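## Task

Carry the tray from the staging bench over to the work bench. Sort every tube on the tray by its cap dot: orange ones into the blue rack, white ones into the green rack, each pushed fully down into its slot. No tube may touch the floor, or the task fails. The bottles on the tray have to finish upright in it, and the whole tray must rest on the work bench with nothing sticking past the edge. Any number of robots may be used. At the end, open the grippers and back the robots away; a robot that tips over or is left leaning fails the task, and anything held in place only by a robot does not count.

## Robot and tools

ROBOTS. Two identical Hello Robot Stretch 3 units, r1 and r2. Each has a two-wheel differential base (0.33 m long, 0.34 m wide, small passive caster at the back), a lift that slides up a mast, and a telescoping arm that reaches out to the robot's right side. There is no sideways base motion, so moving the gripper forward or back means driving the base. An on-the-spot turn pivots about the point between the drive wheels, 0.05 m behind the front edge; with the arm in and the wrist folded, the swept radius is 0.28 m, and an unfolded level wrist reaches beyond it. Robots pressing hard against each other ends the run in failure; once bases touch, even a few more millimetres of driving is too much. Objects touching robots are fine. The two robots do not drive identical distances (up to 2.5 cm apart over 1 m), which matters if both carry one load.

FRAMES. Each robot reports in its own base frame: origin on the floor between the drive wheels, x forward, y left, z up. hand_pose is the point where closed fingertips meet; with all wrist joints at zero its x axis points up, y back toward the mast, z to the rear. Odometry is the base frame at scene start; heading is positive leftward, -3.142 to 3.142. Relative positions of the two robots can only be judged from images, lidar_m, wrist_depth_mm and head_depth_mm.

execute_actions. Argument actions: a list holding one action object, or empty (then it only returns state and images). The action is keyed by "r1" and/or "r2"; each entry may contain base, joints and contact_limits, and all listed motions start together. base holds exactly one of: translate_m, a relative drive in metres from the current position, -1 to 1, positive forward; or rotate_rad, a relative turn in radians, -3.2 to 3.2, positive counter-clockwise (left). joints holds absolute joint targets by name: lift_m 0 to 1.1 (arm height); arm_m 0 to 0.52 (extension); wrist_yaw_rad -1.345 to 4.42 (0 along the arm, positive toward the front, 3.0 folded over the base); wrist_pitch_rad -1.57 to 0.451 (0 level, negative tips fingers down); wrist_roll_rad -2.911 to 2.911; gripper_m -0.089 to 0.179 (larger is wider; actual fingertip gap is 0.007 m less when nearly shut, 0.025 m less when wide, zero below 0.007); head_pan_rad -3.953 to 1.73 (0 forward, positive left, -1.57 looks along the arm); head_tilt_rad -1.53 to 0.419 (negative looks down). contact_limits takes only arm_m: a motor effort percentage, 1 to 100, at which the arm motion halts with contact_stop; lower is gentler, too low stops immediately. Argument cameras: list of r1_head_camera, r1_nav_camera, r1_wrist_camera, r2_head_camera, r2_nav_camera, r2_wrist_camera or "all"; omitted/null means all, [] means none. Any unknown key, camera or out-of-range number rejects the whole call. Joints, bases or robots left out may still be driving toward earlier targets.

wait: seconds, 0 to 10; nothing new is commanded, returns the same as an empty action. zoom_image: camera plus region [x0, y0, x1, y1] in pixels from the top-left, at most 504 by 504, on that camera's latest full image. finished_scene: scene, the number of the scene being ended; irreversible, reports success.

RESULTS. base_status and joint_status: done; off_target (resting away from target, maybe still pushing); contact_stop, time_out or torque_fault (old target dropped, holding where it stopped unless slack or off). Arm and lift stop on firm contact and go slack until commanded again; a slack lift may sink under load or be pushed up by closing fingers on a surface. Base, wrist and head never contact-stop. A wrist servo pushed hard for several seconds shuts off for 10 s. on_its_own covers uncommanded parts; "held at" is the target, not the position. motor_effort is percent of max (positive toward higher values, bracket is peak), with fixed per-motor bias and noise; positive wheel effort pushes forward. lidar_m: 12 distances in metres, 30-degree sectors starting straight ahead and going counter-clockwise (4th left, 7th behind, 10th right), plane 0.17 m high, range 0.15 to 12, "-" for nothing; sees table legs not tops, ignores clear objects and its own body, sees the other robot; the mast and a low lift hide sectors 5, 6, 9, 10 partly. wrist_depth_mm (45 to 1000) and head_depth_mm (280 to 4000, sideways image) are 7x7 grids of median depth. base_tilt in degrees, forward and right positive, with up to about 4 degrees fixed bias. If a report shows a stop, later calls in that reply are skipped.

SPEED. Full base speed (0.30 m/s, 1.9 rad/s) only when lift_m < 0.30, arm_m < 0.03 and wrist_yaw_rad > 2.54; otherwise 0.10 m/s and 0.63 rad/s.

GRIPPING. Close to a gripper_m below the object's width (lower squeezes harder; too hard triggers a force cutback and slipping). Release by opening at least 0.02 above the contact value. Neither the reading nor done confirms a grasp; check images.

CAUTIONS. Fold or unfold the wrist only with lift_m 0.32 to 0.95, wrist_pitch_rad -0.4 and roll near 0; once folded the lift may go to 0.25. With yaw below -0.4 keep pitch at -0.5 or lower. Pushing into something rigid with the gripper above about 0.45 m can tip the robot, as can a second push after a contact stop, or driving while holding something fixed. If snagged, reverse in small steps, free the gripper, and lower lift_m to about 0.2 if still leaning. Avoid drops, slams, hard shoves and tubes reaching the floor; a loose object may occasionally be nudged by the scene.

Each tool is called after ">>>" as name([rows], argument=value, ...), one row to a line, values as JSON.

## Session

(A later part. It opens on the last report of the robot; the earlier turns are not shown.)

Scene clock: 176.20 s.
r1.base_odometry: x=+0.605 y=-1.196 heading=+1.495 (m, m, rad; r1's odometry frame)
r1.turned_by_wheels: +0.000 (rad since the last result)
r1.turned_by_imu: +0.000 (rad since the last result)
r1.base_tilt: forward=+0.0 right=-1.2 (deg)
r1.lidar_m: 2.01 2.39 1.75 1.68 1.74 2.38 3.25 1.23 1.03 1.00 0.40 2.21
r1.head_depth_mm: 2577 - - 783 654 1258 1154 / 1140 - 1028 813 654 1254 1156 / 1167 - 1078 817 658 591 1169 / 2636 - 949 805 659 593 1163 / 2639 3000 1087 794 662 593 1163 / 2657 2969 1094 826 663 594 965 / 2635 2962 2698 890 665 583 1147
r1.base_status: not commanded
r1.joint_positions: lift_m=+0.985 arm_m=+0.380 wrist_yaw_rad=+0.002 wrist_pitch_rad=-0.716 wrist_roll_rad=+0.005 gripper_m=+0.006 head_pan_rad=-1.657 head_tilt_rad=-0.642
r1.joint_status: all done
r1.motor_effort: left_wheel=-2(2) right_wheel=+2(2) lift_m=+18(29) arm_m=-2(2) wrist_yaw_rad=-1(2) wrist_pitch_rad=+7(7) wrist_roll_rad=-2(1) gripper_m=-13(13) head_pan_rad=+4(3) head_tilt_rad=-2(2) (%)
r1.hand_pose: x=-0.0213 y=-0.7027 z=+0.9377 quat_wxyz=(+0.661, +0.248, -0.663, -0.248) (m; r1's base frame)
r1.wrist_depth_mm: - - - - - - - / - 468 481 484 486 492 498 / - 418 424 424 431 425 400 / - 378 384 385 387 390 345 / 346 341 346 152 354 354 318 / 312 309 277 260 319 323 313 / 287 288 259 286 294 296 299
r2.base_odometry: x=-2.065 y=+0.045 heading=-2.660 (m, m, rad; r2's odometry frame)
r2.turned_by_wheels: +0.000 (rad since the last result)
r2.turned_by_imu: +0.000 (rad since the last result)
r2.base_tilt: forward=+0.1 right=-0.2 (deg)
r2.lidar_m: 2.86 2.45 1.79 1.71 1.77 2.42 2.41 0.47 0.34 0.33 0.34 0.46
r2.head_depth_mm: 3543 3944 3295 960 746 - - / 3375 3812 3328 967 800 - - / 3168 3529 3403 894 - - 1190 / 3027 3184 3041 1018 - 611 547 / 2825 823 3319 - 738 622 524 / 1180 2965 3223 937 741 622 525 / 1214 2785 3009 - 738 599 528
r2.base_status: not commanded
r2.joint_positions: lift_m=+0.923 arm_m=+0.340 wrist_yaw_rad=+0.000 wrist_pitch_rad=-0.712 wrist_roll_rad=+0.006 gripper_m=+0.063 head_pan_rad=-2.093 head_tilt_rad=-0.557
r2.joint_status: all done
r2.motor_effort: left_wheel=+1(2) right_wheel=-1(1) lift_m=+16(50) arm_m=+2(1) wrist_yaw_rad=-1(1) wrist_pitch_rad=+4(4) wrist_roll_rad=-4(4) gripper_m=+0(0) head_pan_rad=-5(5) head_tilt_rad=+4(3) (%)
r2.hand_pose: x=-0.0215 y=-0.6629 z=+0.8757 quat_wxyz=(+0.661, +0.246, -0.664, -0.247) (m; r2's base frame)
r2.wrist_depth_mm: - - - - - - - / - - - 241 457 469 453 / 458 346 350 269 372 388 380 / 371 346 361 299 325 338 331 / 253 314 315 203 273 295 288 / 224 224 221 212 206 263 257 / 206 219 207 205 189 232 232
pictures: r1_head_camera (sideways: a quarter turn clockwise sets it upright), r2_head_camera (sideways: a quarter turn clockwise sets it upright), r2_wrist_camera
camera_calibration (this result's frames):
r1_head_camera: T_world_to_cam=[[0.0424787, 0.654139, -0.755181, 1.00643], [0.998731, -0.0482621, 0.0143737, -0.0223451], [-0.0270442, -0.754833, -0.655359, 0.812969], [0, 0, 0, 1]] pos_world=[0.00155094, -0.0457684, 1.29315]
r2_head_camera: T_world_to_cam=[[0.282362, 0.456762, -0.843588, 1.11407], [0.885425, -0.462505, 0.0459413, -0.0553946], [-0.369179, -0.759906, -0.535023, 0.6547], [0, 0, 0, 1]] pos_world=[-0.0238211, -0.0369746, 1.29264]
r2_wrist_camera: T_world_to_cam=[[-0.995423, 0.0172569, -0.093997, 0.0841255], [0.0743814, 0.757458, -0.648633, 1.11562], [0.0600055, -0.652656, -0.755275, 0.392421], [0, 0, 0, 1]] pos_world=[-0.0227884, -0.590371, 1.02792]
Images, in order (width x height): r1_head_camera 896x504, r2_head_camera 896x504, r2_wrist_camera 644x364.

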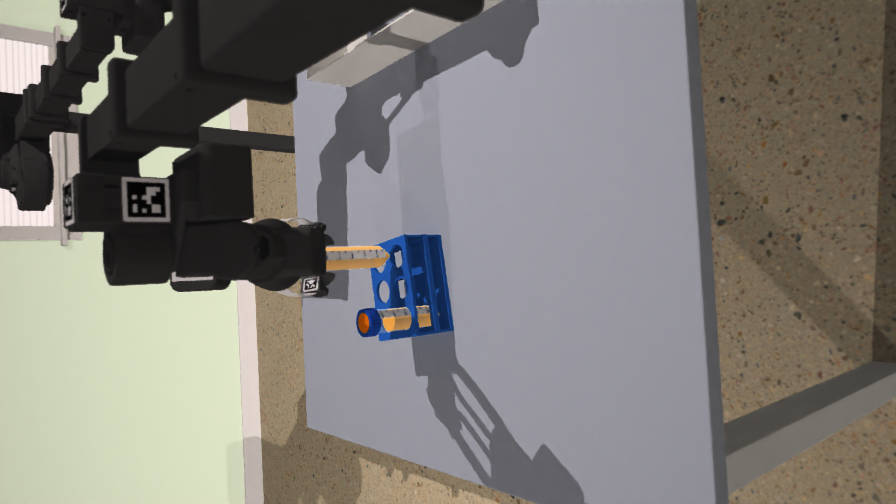

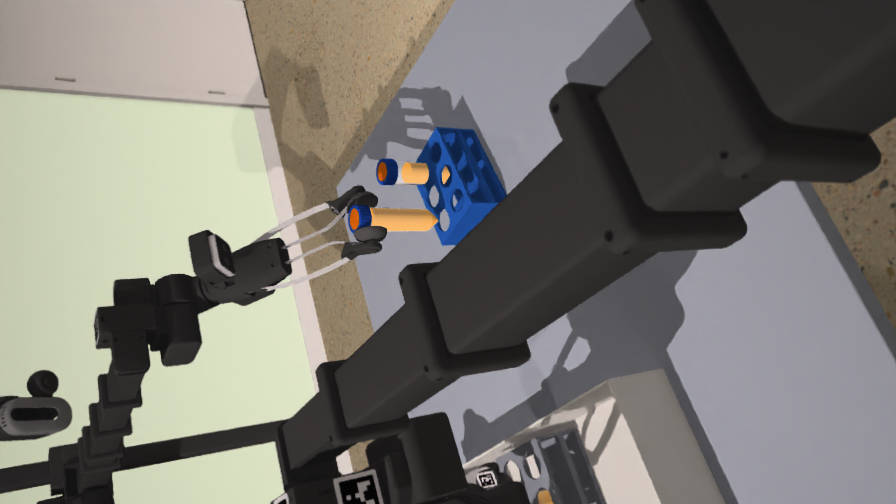

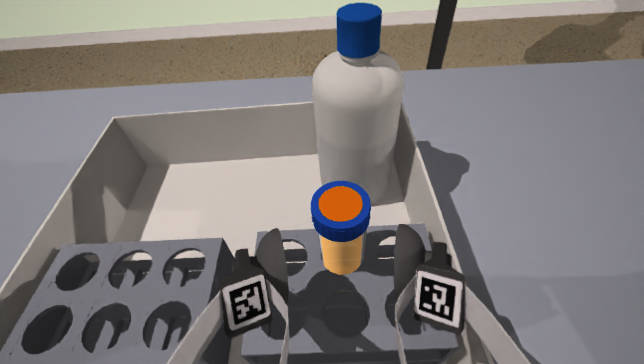

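>>> execute_actions(actions=[])

>>> execute_actions([
  {"r1":{"joints":{"lift_m":0.917}},"r2":{"joints":{"arm_m":0.37,"lift_m":0.921}}},
], cameras=["r1_head_camera","r2_wrist_camera","r1_wrist_camera"])

Scene clock: 178.57 s.
r1.base_odometry: x=+0.605 y=-1.196 heading=+1.495 (m, m, rad; r1's odometry frame)
r1.turned_by_wheels: +0.000 (rad since the last result)
r1.turned_by_imu: +0.000 (rad since the last result)
r1.base_tilt: forward=+0.0 right=-1.2 (deg)
r1.lidar_m: 2.00 2.39 1.75 1.68 1.74 2.38 3.25 1.23 1.04 1.00 0.40 2.21
r1.head_depth_mm: 2577 - - 784 653 1258 1155 / 1143 - 1031 814 655 1260 1161 / 1163 - 1080 816 656 592 1163 / 2627 - 950 803 658 593 1165 / 2669 2979 1086 795 661 594 1164 / 2670 2986 1090 825 664 595 963 / 2638 2982 2720 891 666 583 1142
r1.base_status: not commanded
r1.joint_positions: lift_m=+0.985 arm_m=+0.380 wrist_yaw_rad=+0.002 wrist_pitch_rad=-0.716 wrist_roll_rad=+0.005 gripper_m=+0.006 head_pan_rad=-1.657 head_tilt_rad=-0.642
r1.joint_status: all done
r1.motor_effort: left_wheel=-2(2) right_wheel=+2(2) lift_m=+18(29) arm_m=-2(2) wrist_yaw_rad=-1(2) wrist_pitch_rad=+7(7) wrist_roll_rad=-1(1) gripper_m=-13(13) head_pan_rad=+4(3) head_tilt_rad=-3(2) (%)
r1.hand_pose: x=-0.0213 y=-0.7027 z=+0.9377 quat_wxyz=(+0.661, +0.248, -0.663, -0.248) (m; r1's base frame)
r1.wrist_depth_mm: - - - - - - - / - 473 474 480 492 495 497 / - 417 421 431 432 427 401 / - 377 383 384 386 388 343 / 346 342 347 152 351 353 319 / 314 309 277 258 318 322 312 / 287 288 258 288 293 296 297
r2.base_odometry: x=-2.065 y=+0.045 heading=-2.660 (m, m, rad; r2's odometry frame)
r2.turned_by_wheels: +0.000 (rad since the last result)
r2.turned_by_imu: +0.000 (rad since the last result)
r2.base_tilt: forward=+0.2 right=-0.2 (deg)
r2.lidar_m: 2.86 2.45 1.78 1.71 1.78 2.41 2.41 0.47 0.34 0.33 0.34 0.46
r2.head_depth_mm: 3578 3967 3324 958 746 - - / 3325 3738 3346 964 800 - - / 3191 3537 3390 892 - - 1189 / 3034 3207 3086 1022 - 611 547 / 2848 821 3318 - 738 621 524 / 1184 3002 3208 936 739 625 525 / 1210 2780 2985 - 739 600 528
r2.base_status: not commanded
r2.joint_positions: lift_m=+0.923 arm_m=+0.340 wrist_yaw_rad=+0.000 wrist_pitch_rad=-0.712 wrist_roll_rad=+0.006 gripper_m=+0.063 head_pan_rad=-2.093 head_tilt_rad=-0.557
r2.joint_status: all done
r2.motor_effort: left_wheel=+1(2) right_wheel=-1(1) lift_m=+16(50) arm_m=+2(1) wrist_yaw_rad=-1(1) wrist_pitch_rad=+4(4) wrist_roll_rad=-4(4) gripper_m=+1(0) head_pan_rad=-5(5) head_tilt_rad=+3(3) (%)
r2.hand_pose: x=-0.0215 y=-0.6629 z=+0.8757 quat_wxyz=(+0.661, +0.246, -0.664, -0.247) (m; r2's base frame)
r2.wrist_depth_mm: - - - - - - - / - - - 242 466 469 454 / 452 346 349 269 372 391 381 / 373 346 360 298 325 337 328 / 254 314 313 204 272 294 289 / 224 224 220 213 205 263 258 / 206 219 208 205 189 231 233
pictures: r1_head_camera (sideways: a quarter turn clockwise sets it upright), r1_nav_camera (sideways: a quarter turn counterclockwise sets it upright), r1_wrist_camera, r2_head_camera (sideways: a quarter turn clockwise sets it upright), r2_nav_camera (sideways: a quarter turn counterclockwise sets it upright), r2_wrist_camera
camera_calibration (this result's frames):
r1_head_camera: T_world_to_cam=[[0.0424787, 0.654139, -0.755181, 1.00643], [0.998731, -0.0482621, 0.0143737, -0.0223451], [-0.0270442, -0.754833, -0.655359, 0.812969], [0, 0, 0, 1]] pos_world=[0.00155094, -0.0457684, 1.29315]
r1_nav_camera: T_world_to_cam=[[-0.00995737, -0.655121, 0.755458, -0.944038], [-0.99573, 0.0758352, 0.0526388, -0.009836], [-0.0917751, -0.751708, -0.653079, 0.806036], [0, 0, 0, 1]] pos_world=[0.0547799, -0.0118096, 1.2401]
r1_wrist_camera: T_world_to_cam=[[-0.9966, 0.0754431, 0.0331152, -0.00994776], [0.0448464, 0.833886, -0.550111, 1.11989], [-0.0691164, -0.546756, -0.834435, 0.565423], [0, 0, 0, 1]] pos_world=[-0.0210569, -0.623962, 1.0882]
r2_head_camera: T_world_to_cam=[[0.282362, 0.456762, -0.843588, 1.11407], [0.885425, -0.462505, 0.0459413, -0.0553946], [-0.36918, -0.759906, -0.535023, 0.6547], [0, 0, 0, 1]] pos_world=[-0.0238211, -0.0369746, 1.29264]
r2_nav_camera: T_world_to_cam=[[-0.346994, -0.471078, 0.810975, -1.00702], [-0.855675, 0.51301, -0.0681237, 0.140994], [-0.383947, -0.71757, -0.581101, 0.710645], [0, 0, 0, 1]] pos_world=[0.0440661, -0.0367774, 1.23923]
r2_wrist_camera: T_world_to_cam=[[-0.995423, 0.0172569, -0.0939971, 0.0841255], [0.0743814, 0.757458, -0.648633, 1.11562], [0.0600055, -0.652656, -0.755275, 0.392421], [0, 0, 0, 1]] pos_world=[-0.0227884, -0.590371, 1.02792]
Images, in order (width x height): r1_head_camera 896x504, r1_nav_camera 672x504, r1_wrist_camera 644x364, r2_head_camera 896x504, r2_nav_camera 672x504, r2_wrist_camera 644x364.

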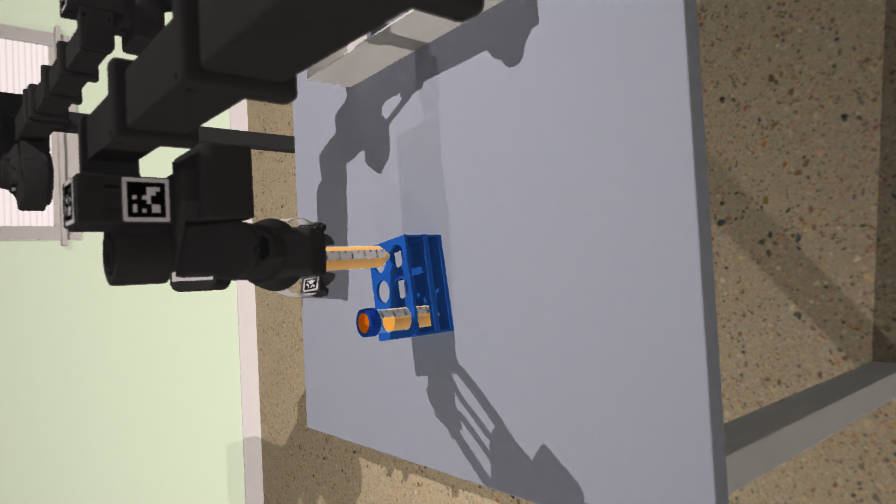

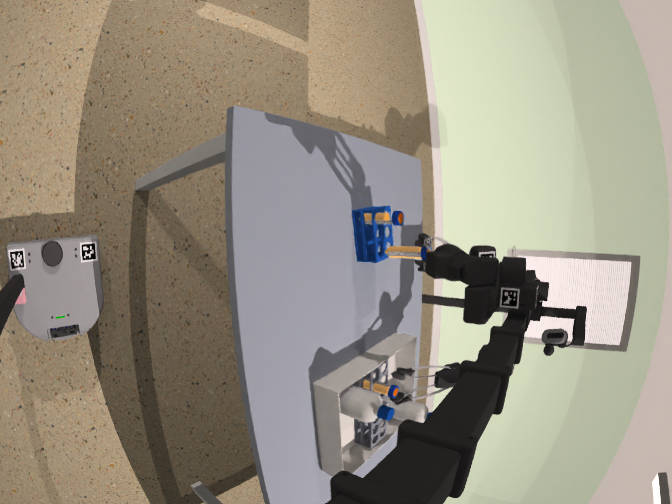

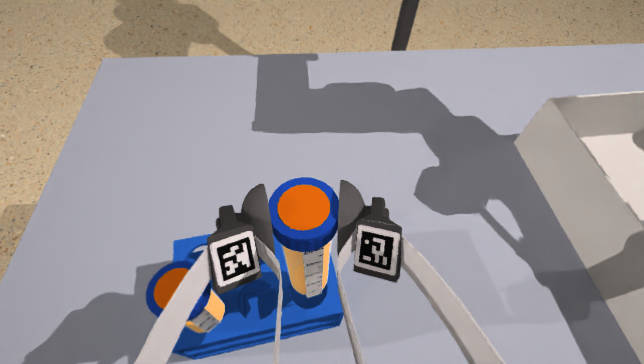

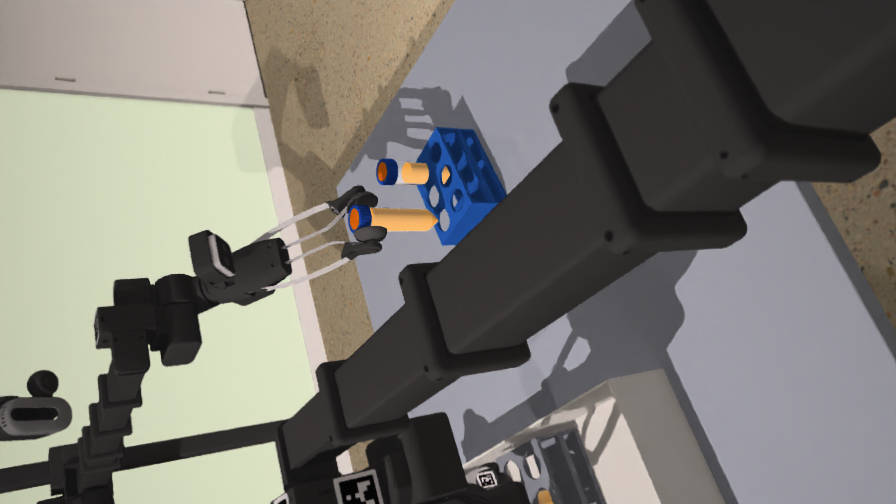

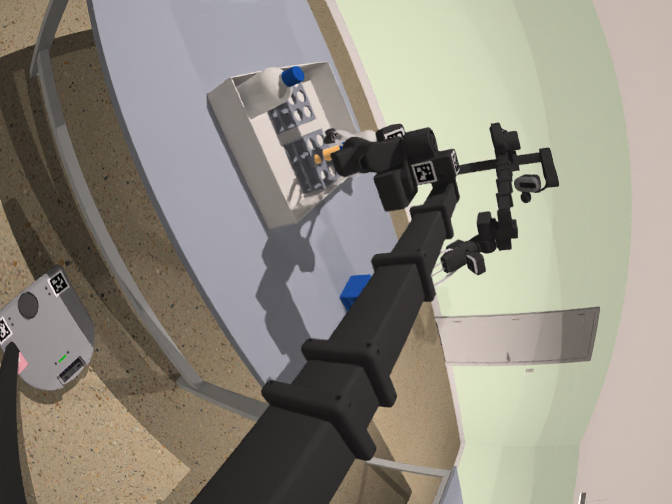

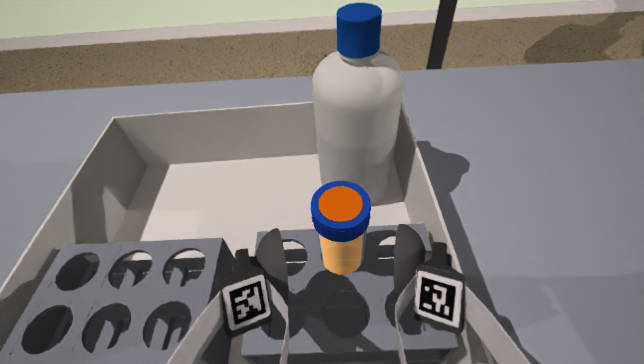

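Scene clock: 180.03 s.
r1.base_odometry: x=+0.605 y=-1.196 heading=+1.495 (m, m, rad; r1's odometry frame)
r1.turned_by_wheels: +0.000 (rad since the last result)
r1.turned_by_imu: +0.000 (rad since the last result)
r1.base_tilt: forward=+0.0 right=-1.1 (deg)
r1.lidar_m: 2.00 2.39 1.74 1.68 1.74 2.38 3.26 1.23 1.03 1.00 0.40 2.21
r1.head_depth_mm: 2586 3077 2003 - 637 1258 1158 / 1188 3010 - 788 654 1263 1158 / 2636 2950 989 816 656 591 1162 / 2660 2921 - 800 660 592 1167 / 2659 2998 1082 795 661 595 1164 / 2667 2996 1094 824 663 595 960 / 2635 2978 2730 891 664 584 1150
r1.base_status: not commanded
r1.joint_positions: lift_m=+0.917 arm_m=+0.380 wrist_yaw_rad=+0.002 wrist_pitch_rad=-0.708 wrist_roll_rad=+0.005 gripper_m=+0.006 head_pan_rad=-1.657 head_tilt_rad=-0.642
r1.joint_status: all done
r1.motor_effort: left_wheel=-2(2) right_wheel=+2(2) lift_m=+15(17) arm_m=-1(2) wrist_yaw_rad=-2(1) wrist_pitch_rad=+4(8) wrist_roll_rad=-2(2) gripper_m=-13(14) head_pan_rad=+4(4) head_tilt_rad=-2(3) (%)
r1.hand_pose: x=-0.0213 y=-0.7042 z=+0.8712 quat_wxyz=(+0.662, +0.245, -0.664, -0.246) (m; r1's base frame)
r1.wrist_depth_mm: - 439 443 449 456 457 465 / 397 379 385 391 392 395 317 / 333 337 341 344 343 348 309 / 300 303 306 307 309 310 301 / 270 144 217 152 280 282 283 / 247 143 190 197 254 257 258 / 229 224 224 232 234 236 239
r2.base_odometry: x=-2.065 y=+0.045 heading=-2.660 (m, m, rad; r2's odometry frame)
r2.turned_by_wheels: +0.000 (rad since the last result)
r2.turned_by_imu: +0.000 (rad since the last result)
r2.base_tilt: forward=+0.2 right=-0.2 (deg)
r2.lidar_m: 2.86 2.46 1.79 1.71 1.78 2.41 2.41 0.47 0.34 0.33 0.34 0.46
r2.head_depth_mm: 3550 3935 3295 962 747 - - / 3385 3649 3321 965 804 - - / 3154 3590 3411 867 - - 1189 / 3032 3315 869 976 - 602 547 / 2869 841 3303 - 741 622 525 / 2712 2911 3241 952 743 623 526 / 1273 2784 - 910 738 599 528
r2.base_status: not commanded
r2.joint_positions: lift_m=+0.922 arm_m=+0.370 wrist_yaw_rad=+0.000 wrist_pitch_rad=-0.712 wrist_roll_rad=+0.006 gripper_m=+0.063 head_pan_rad=-2.093 head_tilt_rad=-0.557
r2.joint_status: all done
r2.motor_effort: left_wheel=+1(1) right_wheel=-1(0) lift_m=+16(15) arm_m=+2(2) wrist_yaw_rad=-1(1) wrist_pitch_rad=+4(4) wrist_roll_rad=-4(4) gripper_m=+2(0) head_pan_rad=-5(5) head_tilt_rad=+3(3) (%)
r2.hand_pose: x=-0.0215 y=-0.6929 z=+0.8747 quat_wxyz=(+0.661, +0.246, -0.664, -0.247) (m; r2's base frame)
r2.wrist_depth_mm: - - - - - - - / - - - 463 463 470 453 / 448 435 329 228 368 395 381 / 372 343 346 276 282 333 326 / 267 315 313 278 290 295 288 / 230 239 233 180 209 261 257 / 198 195 196 190 186 230 231
pictures: r1_head_camera (sideways: a quarter turn clockwise sets it upright), r1_wrist_camera, r2_wrist_camera
camera_calibration (this result's frames):
r1_head_camera: T_world_to_cam=[[0.0424805, 0.654186, -0.75514, 1.00638], [0.998731, -0.0482594, 0.0143761, -0.0223482], [-0.0270379, -0.754792, -0.655406, 0.813031], [0, 0, 0, 1]] pos_world=[0.00155115, -0.0457678, 1.29314]
r1_wrist_camera: T_world_to_cam=[[-0.996601, 0.0757102, 0.0324844, -0.00689728], [0.0448518, 0.829354, -0.55692, 1.08731], [-0.0691056, -0.55357, -0.82993, 0.500469], [0, 0, 0, 1]] pos_world=[-0.0210563, -0.624196, 1.02112]
r2_wrist_camera: T_world_to_cam=[[-0.995423, 0.0172587, -0.0939967, 0.0845504], [0.0743815, 0.757468, -0.648621, 1.13769], [0.0600052, -0.652644, -0.755285, 0.372108], [0, 0, 0, 1]] pos_world=[-0.0227884, -0.620372, 1.02693]
Images, in order (width x height): r1_head_camera 896x504, r1_wrist_camera 644x364, r2_wrist_camera 644x364.

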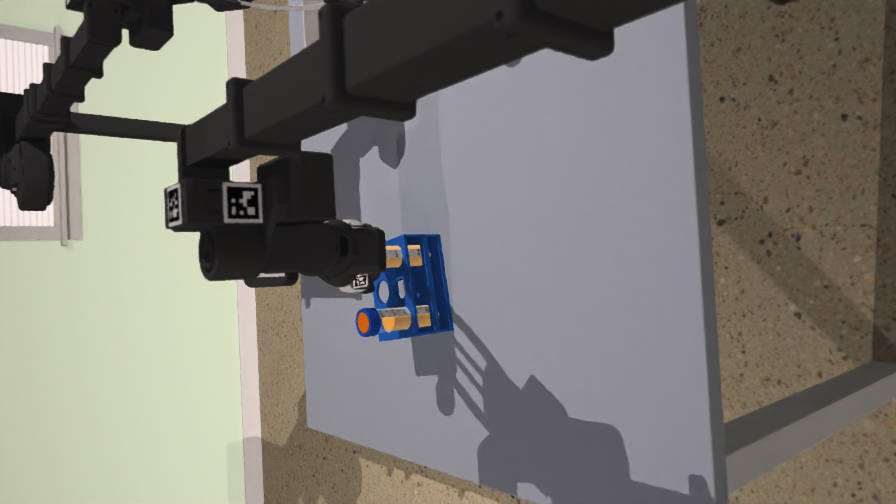

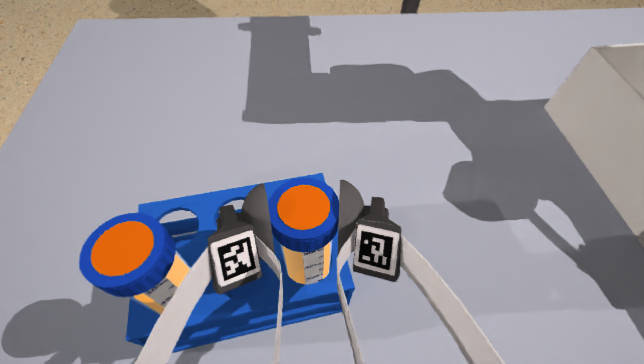

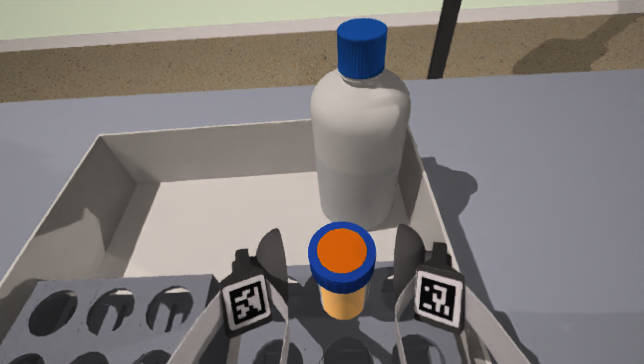

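>>> execute_actions([
  {"r1":{"joints":{"gripper_m":0.055}},"r2":{"joints":{"gripper_m":0.005}}},
], cameras=["r1_wrist_camera"])

>>> execute_actions([
  {"r1":{"joints":{"lift_m":0.97}},"r2":{"joints":{"lift_m":1.05,"head_pan_rad":-1.65,"head_tilt_rad":-0.65}}},
], cameras=["r1_wrist_camera","r2_wrist_camera"])

>>> execute_actions([
  {"r1":{"joints":{"arm_m":0.02}},"r2":{"base":{"translate_m":-0.36},"joints":{"arm_m":0.315}}},
], cameras=["r1_head_camera","r2_wrist_camera","r2_head_camera"])

Scene clock: 182.10 s.
r1.base_odometry: x=+0.605 y=-1.196 heading=+1.495 (m, m, rad; r1's odometry frame)
r1.turned_by_wheels: +0.000 (rad since the last result)
r1.turned_by_imu: +0.000 (rad since the last result)
r1.base_tilt: forward=+0.0 right=-1.2 (deg)
r1.lidar_m: 2.00 2.39 1.75 1.68 1.74 2.38 3.25 1.23 1.03 1.00 0.40 2.21
r1.head_depth_mm: 2569 3104 2872 - 638 1252 1159 / 1191 3017 - 788 657 1257 1159 / 2649 2914 989 816 657 590 1161 / 2669 2919 - 797 659 592 1165 / 2669 3005 1086 796 660 595 1167 / 2624 2965 1089 825 663 595 957 / 2657 2970 2729 888 666 584 1152
r1.base_status: not commanded
r1.joint_positions: lift_m=+0.917 arm_m=+0.380 wrist_yaw_rad=+0.002 wrist_pitch_rad=-0.710 wrist_roll_rad=+0.005 gripper_m=+0.055 head_pan_rad=-1.657 head_tilt_rad=-0.642
r1.joint_status: all done
r1.motor_effort: left_wheel=-2(2) right_wheel=+2(2) lift_m=+18(18) arm_m=-1(1) wrist_yaw_rad=-2(2) wrist_pitch_rad=+5(5) wrist_roll_rad=-2(2) gripper_m=+0(83) head_pan_rad=+4(4) head_tilt_rad=-2(2) (%)
r1.hand_pose: x=-0.0213 y=-0.7037 z=+0.8707 quat_wxyz=(+0.662, +0.246, -0.664, -0.246) (m; r1's base frame)
r1.wrist_depth_mm: - 434 441 447 449 456 464 / 394 378 383 389 388 395 319 / 333 337 335 342 345 347 308 / 297 299 302 296 308 309 300 / 270 143 229 152 282 282 283 / 247 144 188 197 250 256 257 / 228 224 223 232 234 235 237
r2.base_odometry: x=-2.065 y=+0.045 heading=-2.660 (m, m, rad; r2's odometry frame)
r2.turned_by_wheels: +0.000 (rad since the last result)
r2.turned_by_imu: +0.000 (rad since the last result)
r2.base_tilt: forward=+0.1 right=-0.2 (deg)
r2.lidar_m: 2.86 2.46 1.79 1.71 1.78 2.41 2.41 0.47 0.34 0.33 0.34 0.46
r2.head_depth_mm: 3523 3956 3333 961 748 - - / 3377 3721 3324 964 802 - - / 3214 3527 3367 874 - - 1191 / 3048 3283 1176 857 - 601 547 / 2867 839 3296 - 738 622 524 / 2736 2934 3183 955 743 622 526 / 1273 2791 - 902 737 602 527
r2.base_status: not commanded
r2.joint_positions: lift_m=+0.922 arm_m=+0.370 wrist_yaw_rad=+0.000 wrist_pitch_rad=-0.714 wrist_roll_rad=+0.006 gripper_m=+0.006 head_pan_rad=-2.093 head_tilt_rad=-0.557
r2.joint_status: all done
r2.motor_effort: left_wheel=+1(1) right_wheel=-1(1) lift_m=+16(16) arm_m=+2(2) wrist_yaw_rad=+0(1) wrist_pitch_rad=+5(5) wrist_roll_rad=-4(4) gripper_m=-12(87) head_pan_rad=-5(5) head_tilt_rad=+4(3) (%)
r2.hand_pose: x=-0.0215 y=-0.6925 z=+0.8743 quat_wxyz=(+0.661, +0.247, -0.664, -0.248) (m; r2's base frame)
r2.wrist_depth_mm: - - - - - - - / - - - 459 455 462 448 / 448 437 331 228 368 389 378 / 370 339 347 278 281 335 325 / 260 314 312 165 289 293 286 / 230 239 255 154 201 261 256 / 198 193 194 192 185 235 231
pictures: r1_wrist_camera
camera_calibration (this result's frames):
r1_wrist_camera: T_world_to_cam=[[-0.9966, 0.0756284, 0.0326776, -0.0071424], [0.0448502, 0.830752, -0.554834, 1.08579], [-0.0691082, -0.551482, -0.831319, 0.502974], [0, 0, 0, 1]] pos_world=[-0.0210565, -0.624102, 1.0208]
Images, in order (width x height): r1_wrist_camera 644x364.

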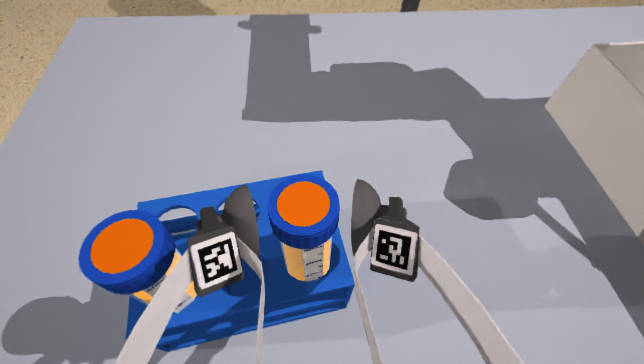

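Scene clock: 184.10 s.
r1.base_odometry: x=+0.605 y=-1.196 heading=+1.495 (m, m, rad; r1's odometry frame)
r1.turned_by_wheels: +0.000 (rad since the last result)
r1.turned_by_imu: +0.000 (rad since the last result)
r1.base_tilt: forward=+0.0 right=-1.2 (deg)
r1.lidar_m: 2.01 2.39 1.75 1.68 1.74 2.38 3.26 1.23 1.04 0.99 0.40 2.21
r1.head_depth_mm: 2694 3012 - 799 653 1256 1157 / 2656 - 1027 815 656 1263 1160 / 2652 - 1054 818 657 592 1160 / 2667 - 952 801 658 593 1164 / 2665 3009 1085 794 662 594 1161 / 2654 3001 1094 824 664 596 957 / 2644 2983 2711 888 665 582 1143
r1.base_status: not commanded
r1.joint_positions: lift_m=+0.970 arm_m=+0.380 wrist_yaw_rad=+0.002 wrist_pitch_rad=-0.711 wrist_roll_rad=+0.005 gripper_m=+0.055 head_pan_rad=-1.657 head_tilt_rad=-0.642
r1.joint_status: all done
r1.motor_effort: left_wheel=-2(2) right_wheel=+2(2) lift_m=+29(31) arm_m=-1(1) wrist_yaw_rad=-1(1) wrist_pitch_rad=+5(5) wrist_roll_rad=-2(1) gripper_m=+0(0) head_pan_rad=+4(4) head_tilt_rad=-2(2) (%)
r1.hand_pose: x=-0.0213 y=-0.7035 z=+0.9229 quat_wxyz=(+0.661, +0.246, -0.664, -0.247) (m; r1's base frame)
r1.wrist_depth_mm: - - - - - - - / - 451 462 465 468 474 480 / - 401 408 413 417 408 387 / 368 359 363 366 372 373 327 / 326 326 304 272 339 337 318 / 299 293 253 240 302 308 304 / 274 273 244 274 281 283 288
r2.base_odometry: x=-2.065 y=+0.045 heading=-2.660 (m, m, rad; r2's odometry frame)
r2.turned_by_wheels: +0.000 (rad since the last result)
r2.turned_by_imu: +0.000 (rad since the last result)
r2.base_tilt: forward=+0.3 right=+0.0 (deg)
r2.lidar_m: 2.87 2.46 1.78 1.72 1.77 2.41 2.41 0.47 0.34 0.33 0.34 0.46
r2.head_depth_mm: - 3077 1113 845 684 571 1181 / 2802 3000 1118 850 687 573 1162 / - 3067 2787 796 653 578 1168 / - - 848 798 657 580 1175 / 2697 3006 2810 810 658 584 1157 / 2643 2964 2844 771 644 586 1158 / 2626 2947 2879 851 657 587 1163
r2.base_status: not commanded
r2.joint_positions: lift_m=+1.049 arm_m=+0.370 wrist_yaw_rad=+0.000 wrist_pitch_rad=-0.716 wrist_roll_rad=+0.006 gripper_m=+0.006 head_pan_rad=-1.657 head_tilt_rad=-0.642
r2.joint_status: all done
r2.motor_effort: left_wheel=+1(1) right_wheel=-1(1) lift_m=+52(55) arm_m=+2(2) wrist_yaw_rad=+0(1) wrist_pitch_rad=+5(5) wrist_roll_rad=-4(4) gripper_m=-12(12) head_pan_rad=+4(39) head_tilt_rad=-4(14) (%)
r2.hand_pose: x=-0.0215 y=-0.6922 z=+1.0017 quat_wxyz=(+0.661, +0.247, -0.664, -0.249) (m; r2's base frame)
r2.wrist_depth_mm: - - - - - - - / - - - - - - - / - - - - - - - / 557 546 530 503 508 497 483 / 485 459 439 165 445 437 426 / 426 406 412 152 - 389 379 / 382 327 350 308 339 351 342
pictures: r1_wrist_camera, r2_wrist_camera
camera_calibration (this result's frames):
r1_wrist_camera: T_world_to_cam=[[-0.9966, 0.0755988, 0.0327486, -0.00894662], [0.0448499, 0.831262, -0.554068, 1.11425], [-0.0691096, -0.550716, -0.831827, 0.547442], [0, 0, 0, 1]] pos_world=[-0.0210566, -0.62407, 1.07304]
r2_wrist_camera: T_world_to_cam=[[-0.995423, 0.0176035, -0.0939314, 0.0966446], [0.0743806, 0.759845, -0.645835, 1.21838], [0.0600043, -0.649866, -0.757676, 0.47275], [0, 0, 0, 1]] pos_world=[-0.0227884, -0.620254, 1.15414]
Images, in order (width x height): r1_wrist_camera 644x364, r2_wrist_camera 644x364.

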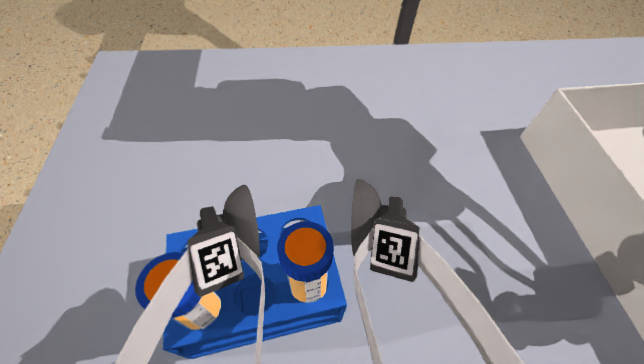

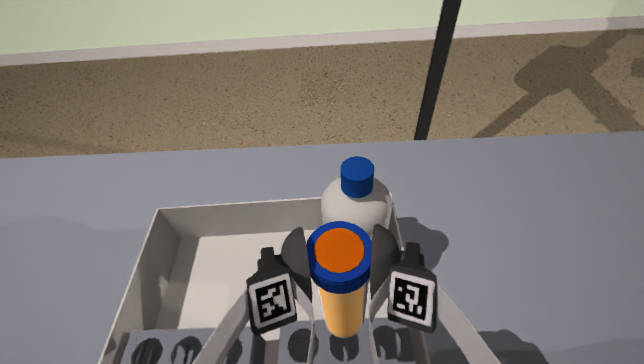

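Scene clock: 188.67 s.
r1.base_odometry: x=+0.605 y=-1.196 heading=+1.495 (m, m, rad; r1's odometry frame)
r1.turned_by_wheels: +0.000 (rad since the last result)
r1.turned_by_imu: -0.001 (rad since the last result)
r1.base_tilt: forward=+0.1 right=-1.2 (deg)
r1.lidar_m: 2.00 2.39 1.74 1.68 1.74 2.38 3.25 1.23 1.03 1.00 0.40 2.21
r1.head_depth_mm: 2714 3112 1116 - - - 1137 / 2679 3057 1126 - - - 1141 / 2641 3052 1079 880 - - 1135 / 724 2924 991 811 - 1265 1164 / 2610 2954 1087 795 662 595 1166 / 2644 2972 1097 824 662 596 958 / 2632 2989 2707 889 664 582 1148
r1.base_status: not commanded
r1.joint_positions: lift_m=+0.970 arm_m=+0.020 wrist_yaw_rad=+0.002 wrist_pitch_rad=-0.712 wrist_roll_rad=+0.005 gripper_m=+0.055 head_pan_rad=-1.657 head_tilt_rad=-0.642
r1.joint_status: all done
r1.motor_effort: left_wheel=-2(1) right_wheel=+2(2) lift_m=+29(30) arm_m=-2(2) wrist_yaw_rad=-2(2) wrist_pitch_rad=+5(5) wrist_roll_rad=-1(2) gripper_m=+0(0) head_pan_rad=+4(4) head_tilt_rad=-2(3) (%)
r1.hand_pose: x=-0.0213 y=-0.3435 z=+0.9228 quat_wxyz=(+0.662, +0.246, -0.664, -0.247) (m; r1's base frame)
r1.wrist_depth_mm: - 536 468 518 544 471 334 / - 457 462 467 469 449 349 / - 404 409 409 417 409 383 / 367 364 367 370 374 374 380 / 325 328 337 333 340 340 339 / 299 300 296 304 302 309 317 / 281 285 604 929 948 968 984
r2.base_odometry: x=-1.746 y=+0.212 heading=-2.660 (m, m, rad; r2's odometry frame)
r2.turned_by_wheels: +0.000 (rad since the last result)
r2.turned_by_imu: +0.002 (rad since the last result)
r2.base_tilt: forward=+0.1 right=-0.3 (deg)
r2.lidar_m: 1.21 2.45 1.78 1.71 1.77 2.41 2.06 2.24 0.34 0.33 0.34 0.47
r2.head_depth_mm: - 3095 2756 847 682 570 831 / 2773 3104 1118 852 686 574 1166 / - 3148 1126 792 688 576 1174 / - - 1007 782 694 580 1171 / 1024 2961 2847 864 695 583 1156 / 2670 2960 2845 874 702 585 1155 / 2642 2923 2914 846 706 588 1162
r2.base_status: done
r2.joint_positions: lift_m=+1.049 arm_m=+0.315 wrist_yaw_rad=+0.000 wrist_pitch_rad=-0.716 wrist_roll_rad=+0.006 gripper_m=+0.006 head_pan_rad=-1.657 head_tilt_rad=-0.642
r2.joint_status: all done
r2.motor_effort: left_wheel=+1(2) right_wheel=+0(6) lift_m=+52(52) arm_m=-3(4) wrist_yaw_rad=-1(0) wrist_pitch_rad=+6(5) wrist_roll_rad=-4(4) gripper_m=-12(13) head_pan_rad=+4(4) head_tilt_rad=-4(3) (%)
r2.hand_pose: x=-0.0215 y=-0.6378 z=+1.0017 quat_wxyz=(+0.661, +0.247, -0.664, -0.249) (m; r2's base frame)
r2.wrist_depth_mm: - - - - - - - / - - - - - - - / - - 621 609 597 - - / 369 513 537 522 506 511 - / 466 445 467 165 451 434 - / 368 408 414 153 - 389 - / 335 374 366 350 320 350 353
pictures: r1_head_camera (sideways: a quarter turn clockwise sets it upright), r2_head_camera (sideways: a quarter turn clockwise sets it upright), r2_wrist_camera
camera_calibration (this result's frames):
r1_head_camera: T_world_to_cam=[[0.0423143, 0.654319, -0.755033, 1.00624], [0.998744, -0.047992, 0.0143822, -0.0223563], [-0.026825, -0.754694, -0.655528, 0.813188], [0, 0, 0, 1]] pos_world=[0.00156363, -0.0457677, 1.29313]
r2_head_camera: T_world_to_cam=[[0.0691485, 0.602685, -0.794978, 1.052], [0.997559, -0.0495165, 0.0492302, -0.0603551], [-0.00969426, -0.796442, -0.604638, 0.743075], [0, 0, 0, 1]] pos_world=[-0.00533248, -0.0451938, 1.28858]
r2_wrist_camera: T_world_to_cam=[[-0.995423, 0.0176236, -0.0939278, 0.0956911], [0.074381, 0.75998, -0.645676, 1.17688], [0.0600041, -0.649707, -0.757813, 0.508367], [0, 0, 0, 1]] pos_world=[-0.0227885, -0.565803, 1.15412]
Images, in order (width x height): r1_head_camera 896x504, r2_head_camera 896x504, r2_wrist_camera 644x364.

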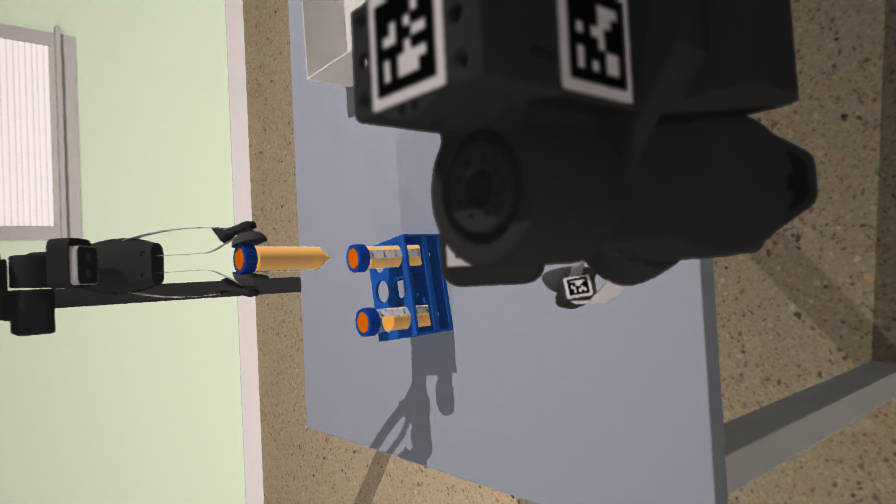

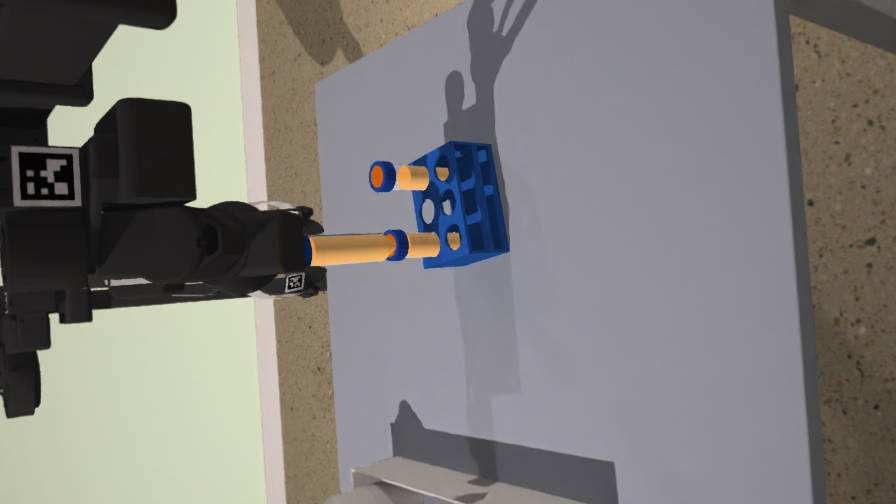

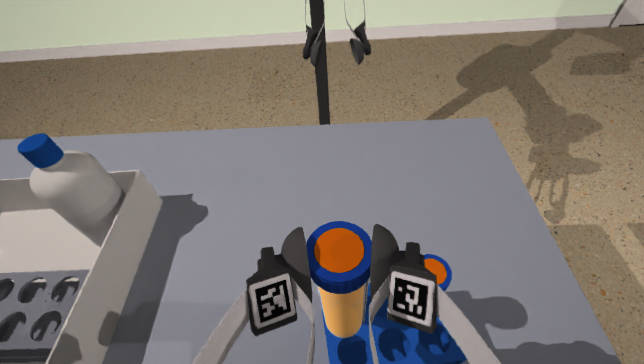

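>>> execute_actions([
  {"r1":{"base":{"translate_m":-0.1},"joints":{"head_pan_rad":-1.45}},"r2":{"base":{"translate_m":-0.004},"joints":{"arm_m":0.30,"lift_m":0.99}}},
], cameras=["r1_head_camera","r2_wrist_camera","r2_head_camera"])

>>> zoom_image(camera="r2_head_camera", region=[330,130,530,290])

>>> zoom_image(camera="r1_head_camera", region=[250,150,470,340])

Scene clock: 192.17 s.
r1.base_odometry: x=+0.597 y=-1.296 heading=+1.495 (m, m, rad; r1's odometry frame)
r1.turned_by_wheels: +0.000 (rad since the last result)
r1.turned_by_imu: -0.001 (rad since the last result)
r1.base_tilt: forward=+0.1 right=-1.3 (deg)
r1.lidar_m: 2.11 2.39 1.75 1.68 1.75 2.38 3.14 1.14 1.04 1.00 0.46 2.30
r1.head_depth_mm: 2536 2908 1065 841 - - 1131 / 2612 2952 1072 871 - - 1113 / 2551 2941 1031 818 697 593 1161 / 755 3042 990 810 658 594 1165 / 2710 3126 1087 823 661 1270 1166 / 2772 3163 2708 827 663 819 1100 / 2827 3231 2702 2046 664 732 1170
r1.base_status: done
r1.joint_positions: lift_m=+0.970 arm_m=+0.020 wrist_yaw_rad=+0.002 wrist_pitch_rad=-0.712 wrist_roll_rad=+0.005 gripper_m=+0.055 head_pan_rad=-1.457 head_tilt_rad=-0.642
r1.joint_status: all done
r1.motor_effort: left_wheel=-1(8) right_wheel=+2(3) lift_m=+30(30) arm_m=-2(2) wrist_yaw_rad=-2(1) wrist_pitch_rad=+5(5) wrist_roll_rad=-1(1) gripper_m=+0(0) head_pan_rad=+4(24) head_tilt_rad=-2(2) (%)
r1.hand_pose: x=-0.0213 y=-0.3435 z=+0.9228 quat_wxyz=(+0.662, +0.246, -0.664, -0.247) (m; r1's base frame)
r1.wrist_depth_mm: - 490 489 539 503 322 469 / 455 450 462 470 461 346 477 / 400 402 411 409 413 376 392 / 361 363 367 367 373 376 377 / 326 329 336 333 341 338 342 / 299 299 297 304 301 310 315 / 283 286 887 938 945 976 981
r2.base_odometry: x=-1.743 y=+0.214 heading=-2.660 (m, m, rad; r2's odometry frame)
r2.turned_by_wheels: +0.000 (rad since the last result)
r2.turned_by_imu: +0.000 (rad since the last result)
r2.base_tilt: forward=+0.2 right=-0.2 (deg)
r2.lidar_m: 1.20 2.45 1.78 1.71 1.77 2.42 2.05 2.24 0.34 0.33 0.34 0.47
r2.head_depth_mm: 2733 - 2627 847 681 572 817 / 2684 - 1074 851 688 574 1162 / 2673 - 1038 794 690 577 1169 / 2697 - - 782 695 579 1181 / 2563 2847 1549 869 698 583 1154 / 1137 2947 2881 877 701 585 1160 / 2640 2974 2885 848 706 588 1163
r2.base_status: done
r2.joint_positions: lift_m=+0.991 arm_m=+0.300 wrist_yaw_rad=+0.000 wrist_pitch_rad=-0.716 wrist_roll_rad=+0.006 gripper_m=+0.006 head_pan_rad=-1.657 head_tilt_rad=-0.642
r2.joint_status: all done
r2.motor_effort: left_wheel=+1(3) right_wheel=-1(5) lift_m=+17(49) arm_m=-3(2) wrist_yaw_rad=-1(0) wrist_pitch_rad=+6(5) wrist_roll_rad=-4(4) gripper_m=-12(12) head_pan_rad=+4(4) head_tilt_rad=-3(3) (%)
r2.hand_pose: x=-0.0215 y=-0.6227 z=+0.9429 quat_wxyz=(+0.661, +0.247, -0.664, -0.249) (m; r2's base frame)
r2.wrist_depth_mm: - - - - - - - / - - - - - - - / 346 549 533 515 503 512 - / 376 434 453 444 429 423 - / 352 394 396 166 267 369 - / 314 355 352 152 - 330 329 / 310 318 310 291 284 297 291
pictures: r1_head_camera (sideways: a quarter turn clockwise sets it upright), r2_head_camera (sideways: a quarter turn clockwise sets it upright), r2_wrist_camera
camera_calibration (this result's frames):
r1_head_camera: T_world_to_cam=[[-0.0883216, 0.649711, -0.755033, 1.00704], [0.988417, 0.151079, 0.0143822, -0.0222933], [0.123414, -0.745018, -0.655529, 0.812272], [0, 0, 0, 1]] pos_world=[0.0107325, -0.045758, 1.29313]
r2_head_camera: T_world_to_cam=[[0.0691392, 0.602709, -0.79496, 1.05197], [0.99756, -0.0494993, 0.0492312, -0.0603565], [-0.00967783, -0.796424, -0.604661, 0.743105], [0, 0, 0, 1]] pos_world=[-0.0053316, -0.0451936, 1.28857]
r2_wrist_camera: T_world_to_cam=[[-0.995423, 0.017669, -0.093919, 0.0899295], [0.0743811, 0.76029, -0.645311, 1.12735], [0.0600037, -0.649344, -0.758124, 0.474191], [0, 0, 0, 1]] pos_world=[-0.0227885, -0.550786, 1.09543]
Images, in order (width x height): r1_head_camera 896x504, r2_head_camera 896x504, r2_wrist_camera 644x364.

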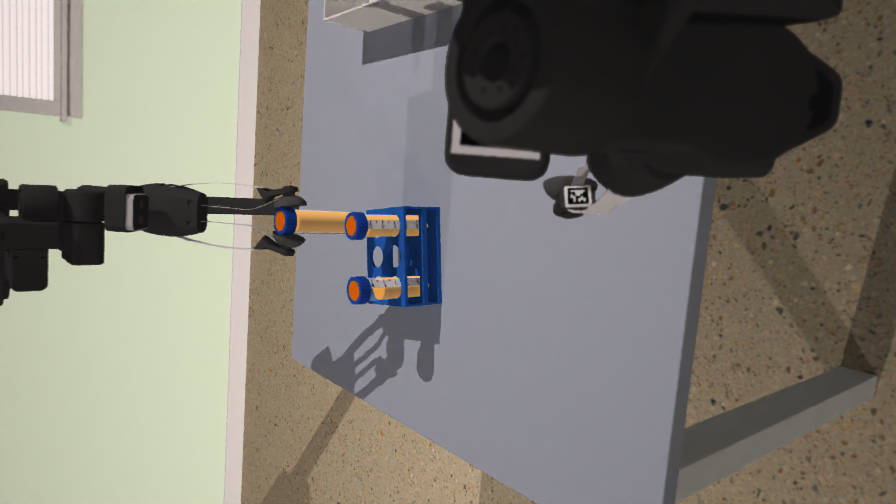

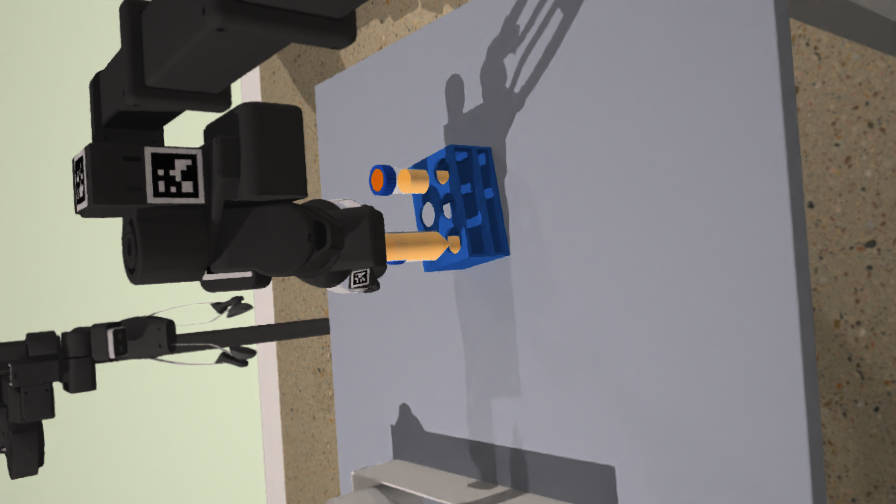

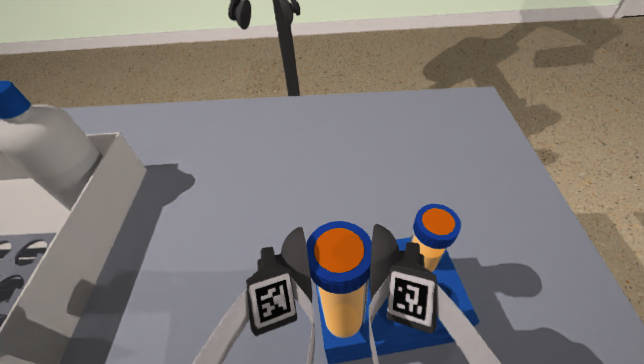

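Region (330, 130, 530, 290) of r2_head_camera's 896x504 image, scaled by 2.520, with more detail than that image has; it fills the top 403 rows of this view, and the rest is white.

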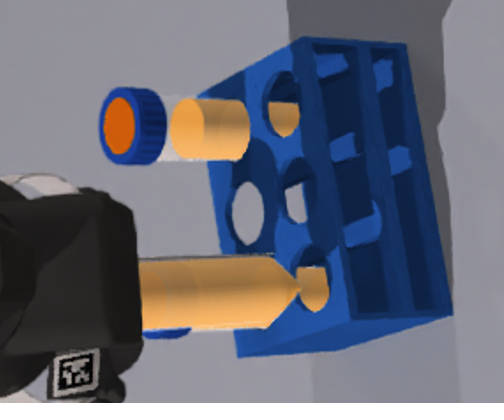

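Region (250, 150, 470, 340) of r1_head_camera's 896x504 image, scaled by 2.291, with more detail than that image has; it fills the top 435 rows of this view, and the rest is white.

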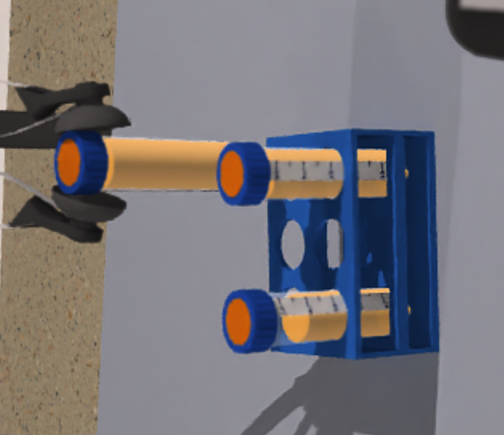

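>>> execute_actions([
  {"r2":{"base":{"translate_m":-0.0035},"joints":{"arm_m":0.305,"lift_m":0.972}}},
], cameras=["r2_wrist_camera","r2_head_camera"])

>>> zoom_image(camera="r2_head_camera", region=[330,130,530,290])

Scene clock: 193.70 s.
r1.base_odometry: x=+0.597 y=-1.296 heading=+1.495 (m, m, rad; r1's odometry frame)
r1.turned_by_wheels: +0.000 (rad since the last result)
r1.turned_by_imu: +0.000 (rad since the last result)
r1.base_tilt: forward=+0.1 right=-1.2 (deg)
r1.lidar_m: 2.10 2.39 1.74 1.68 1.74 2.38 3.16 1.14 1.03 1.00 0.46 2.30
r1.head_depth_mm: 2564 2927 1066 841 - - 1137 / 2624 2972 1076 873 - - 1116 / 2569 2927 1033 819 695 592 1161 / 767 3015 993 808 661 593 1164 / 2745 3112 1092 820 662 1268 1167 / 2779 3163 2715 824 663 818 1101 / 2832 3206 2721 2036 667 730 1174
r1.base_status: not commanded
r1.joint_positions: lift_m=+0.970 arm_m=+0.020 wrist_yaw_rad=+0.002 wrist_pitch_rad=-0.712 wrist_roll_rad=+0.005 gripper_m=+0.055 head_pan_rad=-1.457 head_tilt_rad=-0.642
r1.joint_status: not commanded
r1.motor_effort: left_wheel=-1(2) right_wheel=+3(2) lift_m=+30(30) arm_m=-2(2) wrist_yaw_rad=-2(0) wrist_pitch_rad=+5(5) wrist_roll_rad=-1(1) gripper_m=+0(0) head_pan_rad=+4(4) head_tilt_rad=-2(2) (%)
r1.hand_pose: x=-0.0213 y=-0.3435 z=+0.9228 quat_wxyz=(+0.662, +0.246, -0.664, -0.247) (m; r1's base frame)
r1.wrist_depth_mm: - 489 486 534 501 325 470 / 452 447 461 467 460 346 476 / 402 405 406 412 412 376 391 / 361 361 365 367 371 375 379 / 326 329 338 331 340 337 340 / 299 302 297 305 300 309 315 / 283 284 872 942 952 978 984
r2.base_odometry: x=-1.740 y=+0.216 heading=-2.660 (m, m, rad; r2's odometry frame)
r2.turned_by_wheels: +0.000 (rad since the last result)
r2.turned_by_imu: +0.000 (rad since the last result)
r2.base_tilt: forward=+0.1 right=-0.2 (deg)
r2.lidar_m: 1.21 2.45 1.77 1.71 1.77 2.41 2.04 2.24 0.34 0.33 0.34 0.46
r2.head_depth_mm: 2732 2913 - 829 683 571 797 / 2769 - 1069 849 686 574 1170 / 2693 - 1036 787 691 576 1167 / 2666 - - 777 693 581 1169 / 2575 1489 1580 869 700 583 1154 / 1129 2990 2840 876 703 587 1160 / 2638 2980 2883 850 705 589 1166
r2.base_status: done
r2.joint_positions: lift_m=+0.973 arm_m=+0.305 wrist_yaw_rad=+0.000 wrist_pitch_rad=-0.717 wrist_roll_rad=+0.006 gripper_m=+0.006 head_pan_rad=-1.657 head_tilt_rad=-0.642
r2.joint_status: all done
r2.motor_effort: left_wheel=+0(3) right_wheel=-1(5) lift_m=+17(15) arm_m=+2(2) wrist_yaw_rad=+0(1) wrist_pitch_rad=+5(6) wrist_roll_rad=-4(4) gripper_m=-11(12) head_pan_rad=+4(4) head_tilt_rad=-3(4) (%)
r2.hand_pose: x=-0.0215 y=-0.6271 z=+0.9249 quat_wxyz=(+0.661, +0.248, -0.664, -0.249) (m; r2's base frame)
r2.wrist_depth_mm: - - - - - - - / - - - - - - - / 348 521 505 488 474 480 - / 362 423 427 422 411 397 - / 335 382 375 166 254 349 362 / 317 337 333 153 - 311 306 / 299 302 293 253 265 280 275
pictures: r2_head_camera (sideways: a quarter turn clockwise sets it upright), r2_wrist_camera
camera_calibration (this result's frames):
r2_head_camera: T_world_to_cam=[[0.0691395, 0.602714, -0.794957, 1.05197], [0.99756, -0.0494993, 0.0492314, -0.0603568], [-0.00967733, -0.796421, -0.604666, 0.743112], [0, 0, 0, 1]] pos_world=[-0.00533159, -0.0451935, 1.28857]
r2_wrist_camera: T_world_to_cam=[[-0.995423, 0.0176856, -0.0939159, 0.0883211], [0.0743809, 0.760404, -0.645176, 1.11901], [0.0600037, -0.649209, -0.75824, 0.457849], [0, 0, 0, 1]] pos_world=[-0.0227885, -0.55522, 1.07741]
Images, in order (width x height): r2_head_camera 896x504, r2_wrist_camera 644x364.

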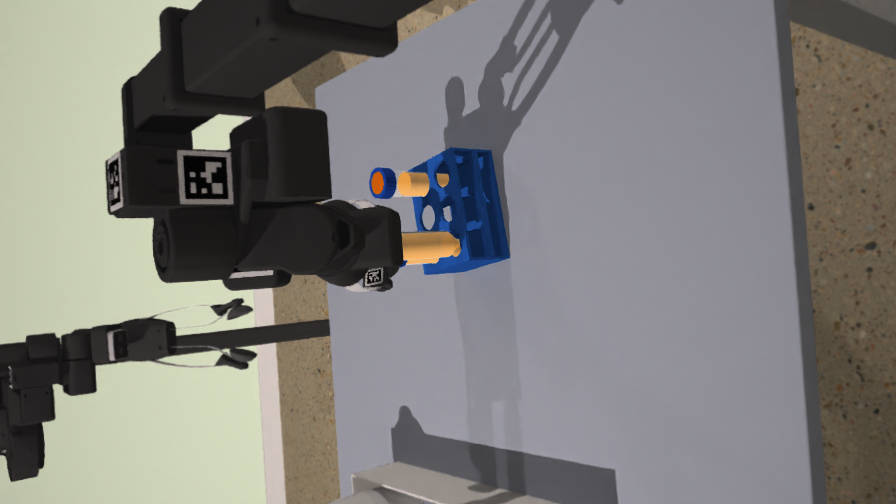

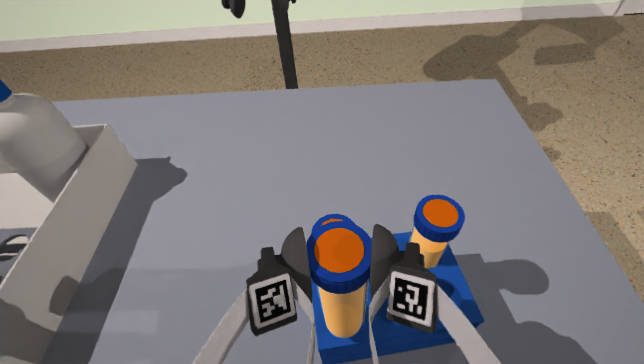

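Region (330, 130, 530, 290) of r2_head_camera's 896x504 image, scaled by 2.520, with more detail than that image has; it fills the top 403 rows of this view, and the rest is white.

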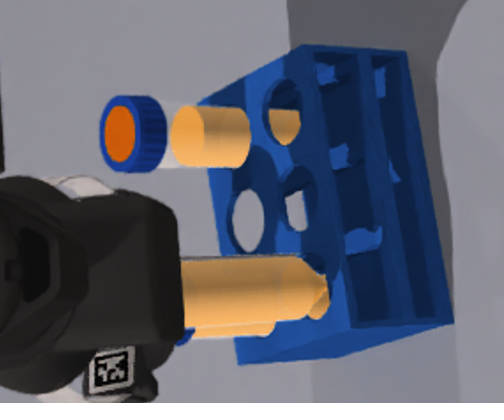

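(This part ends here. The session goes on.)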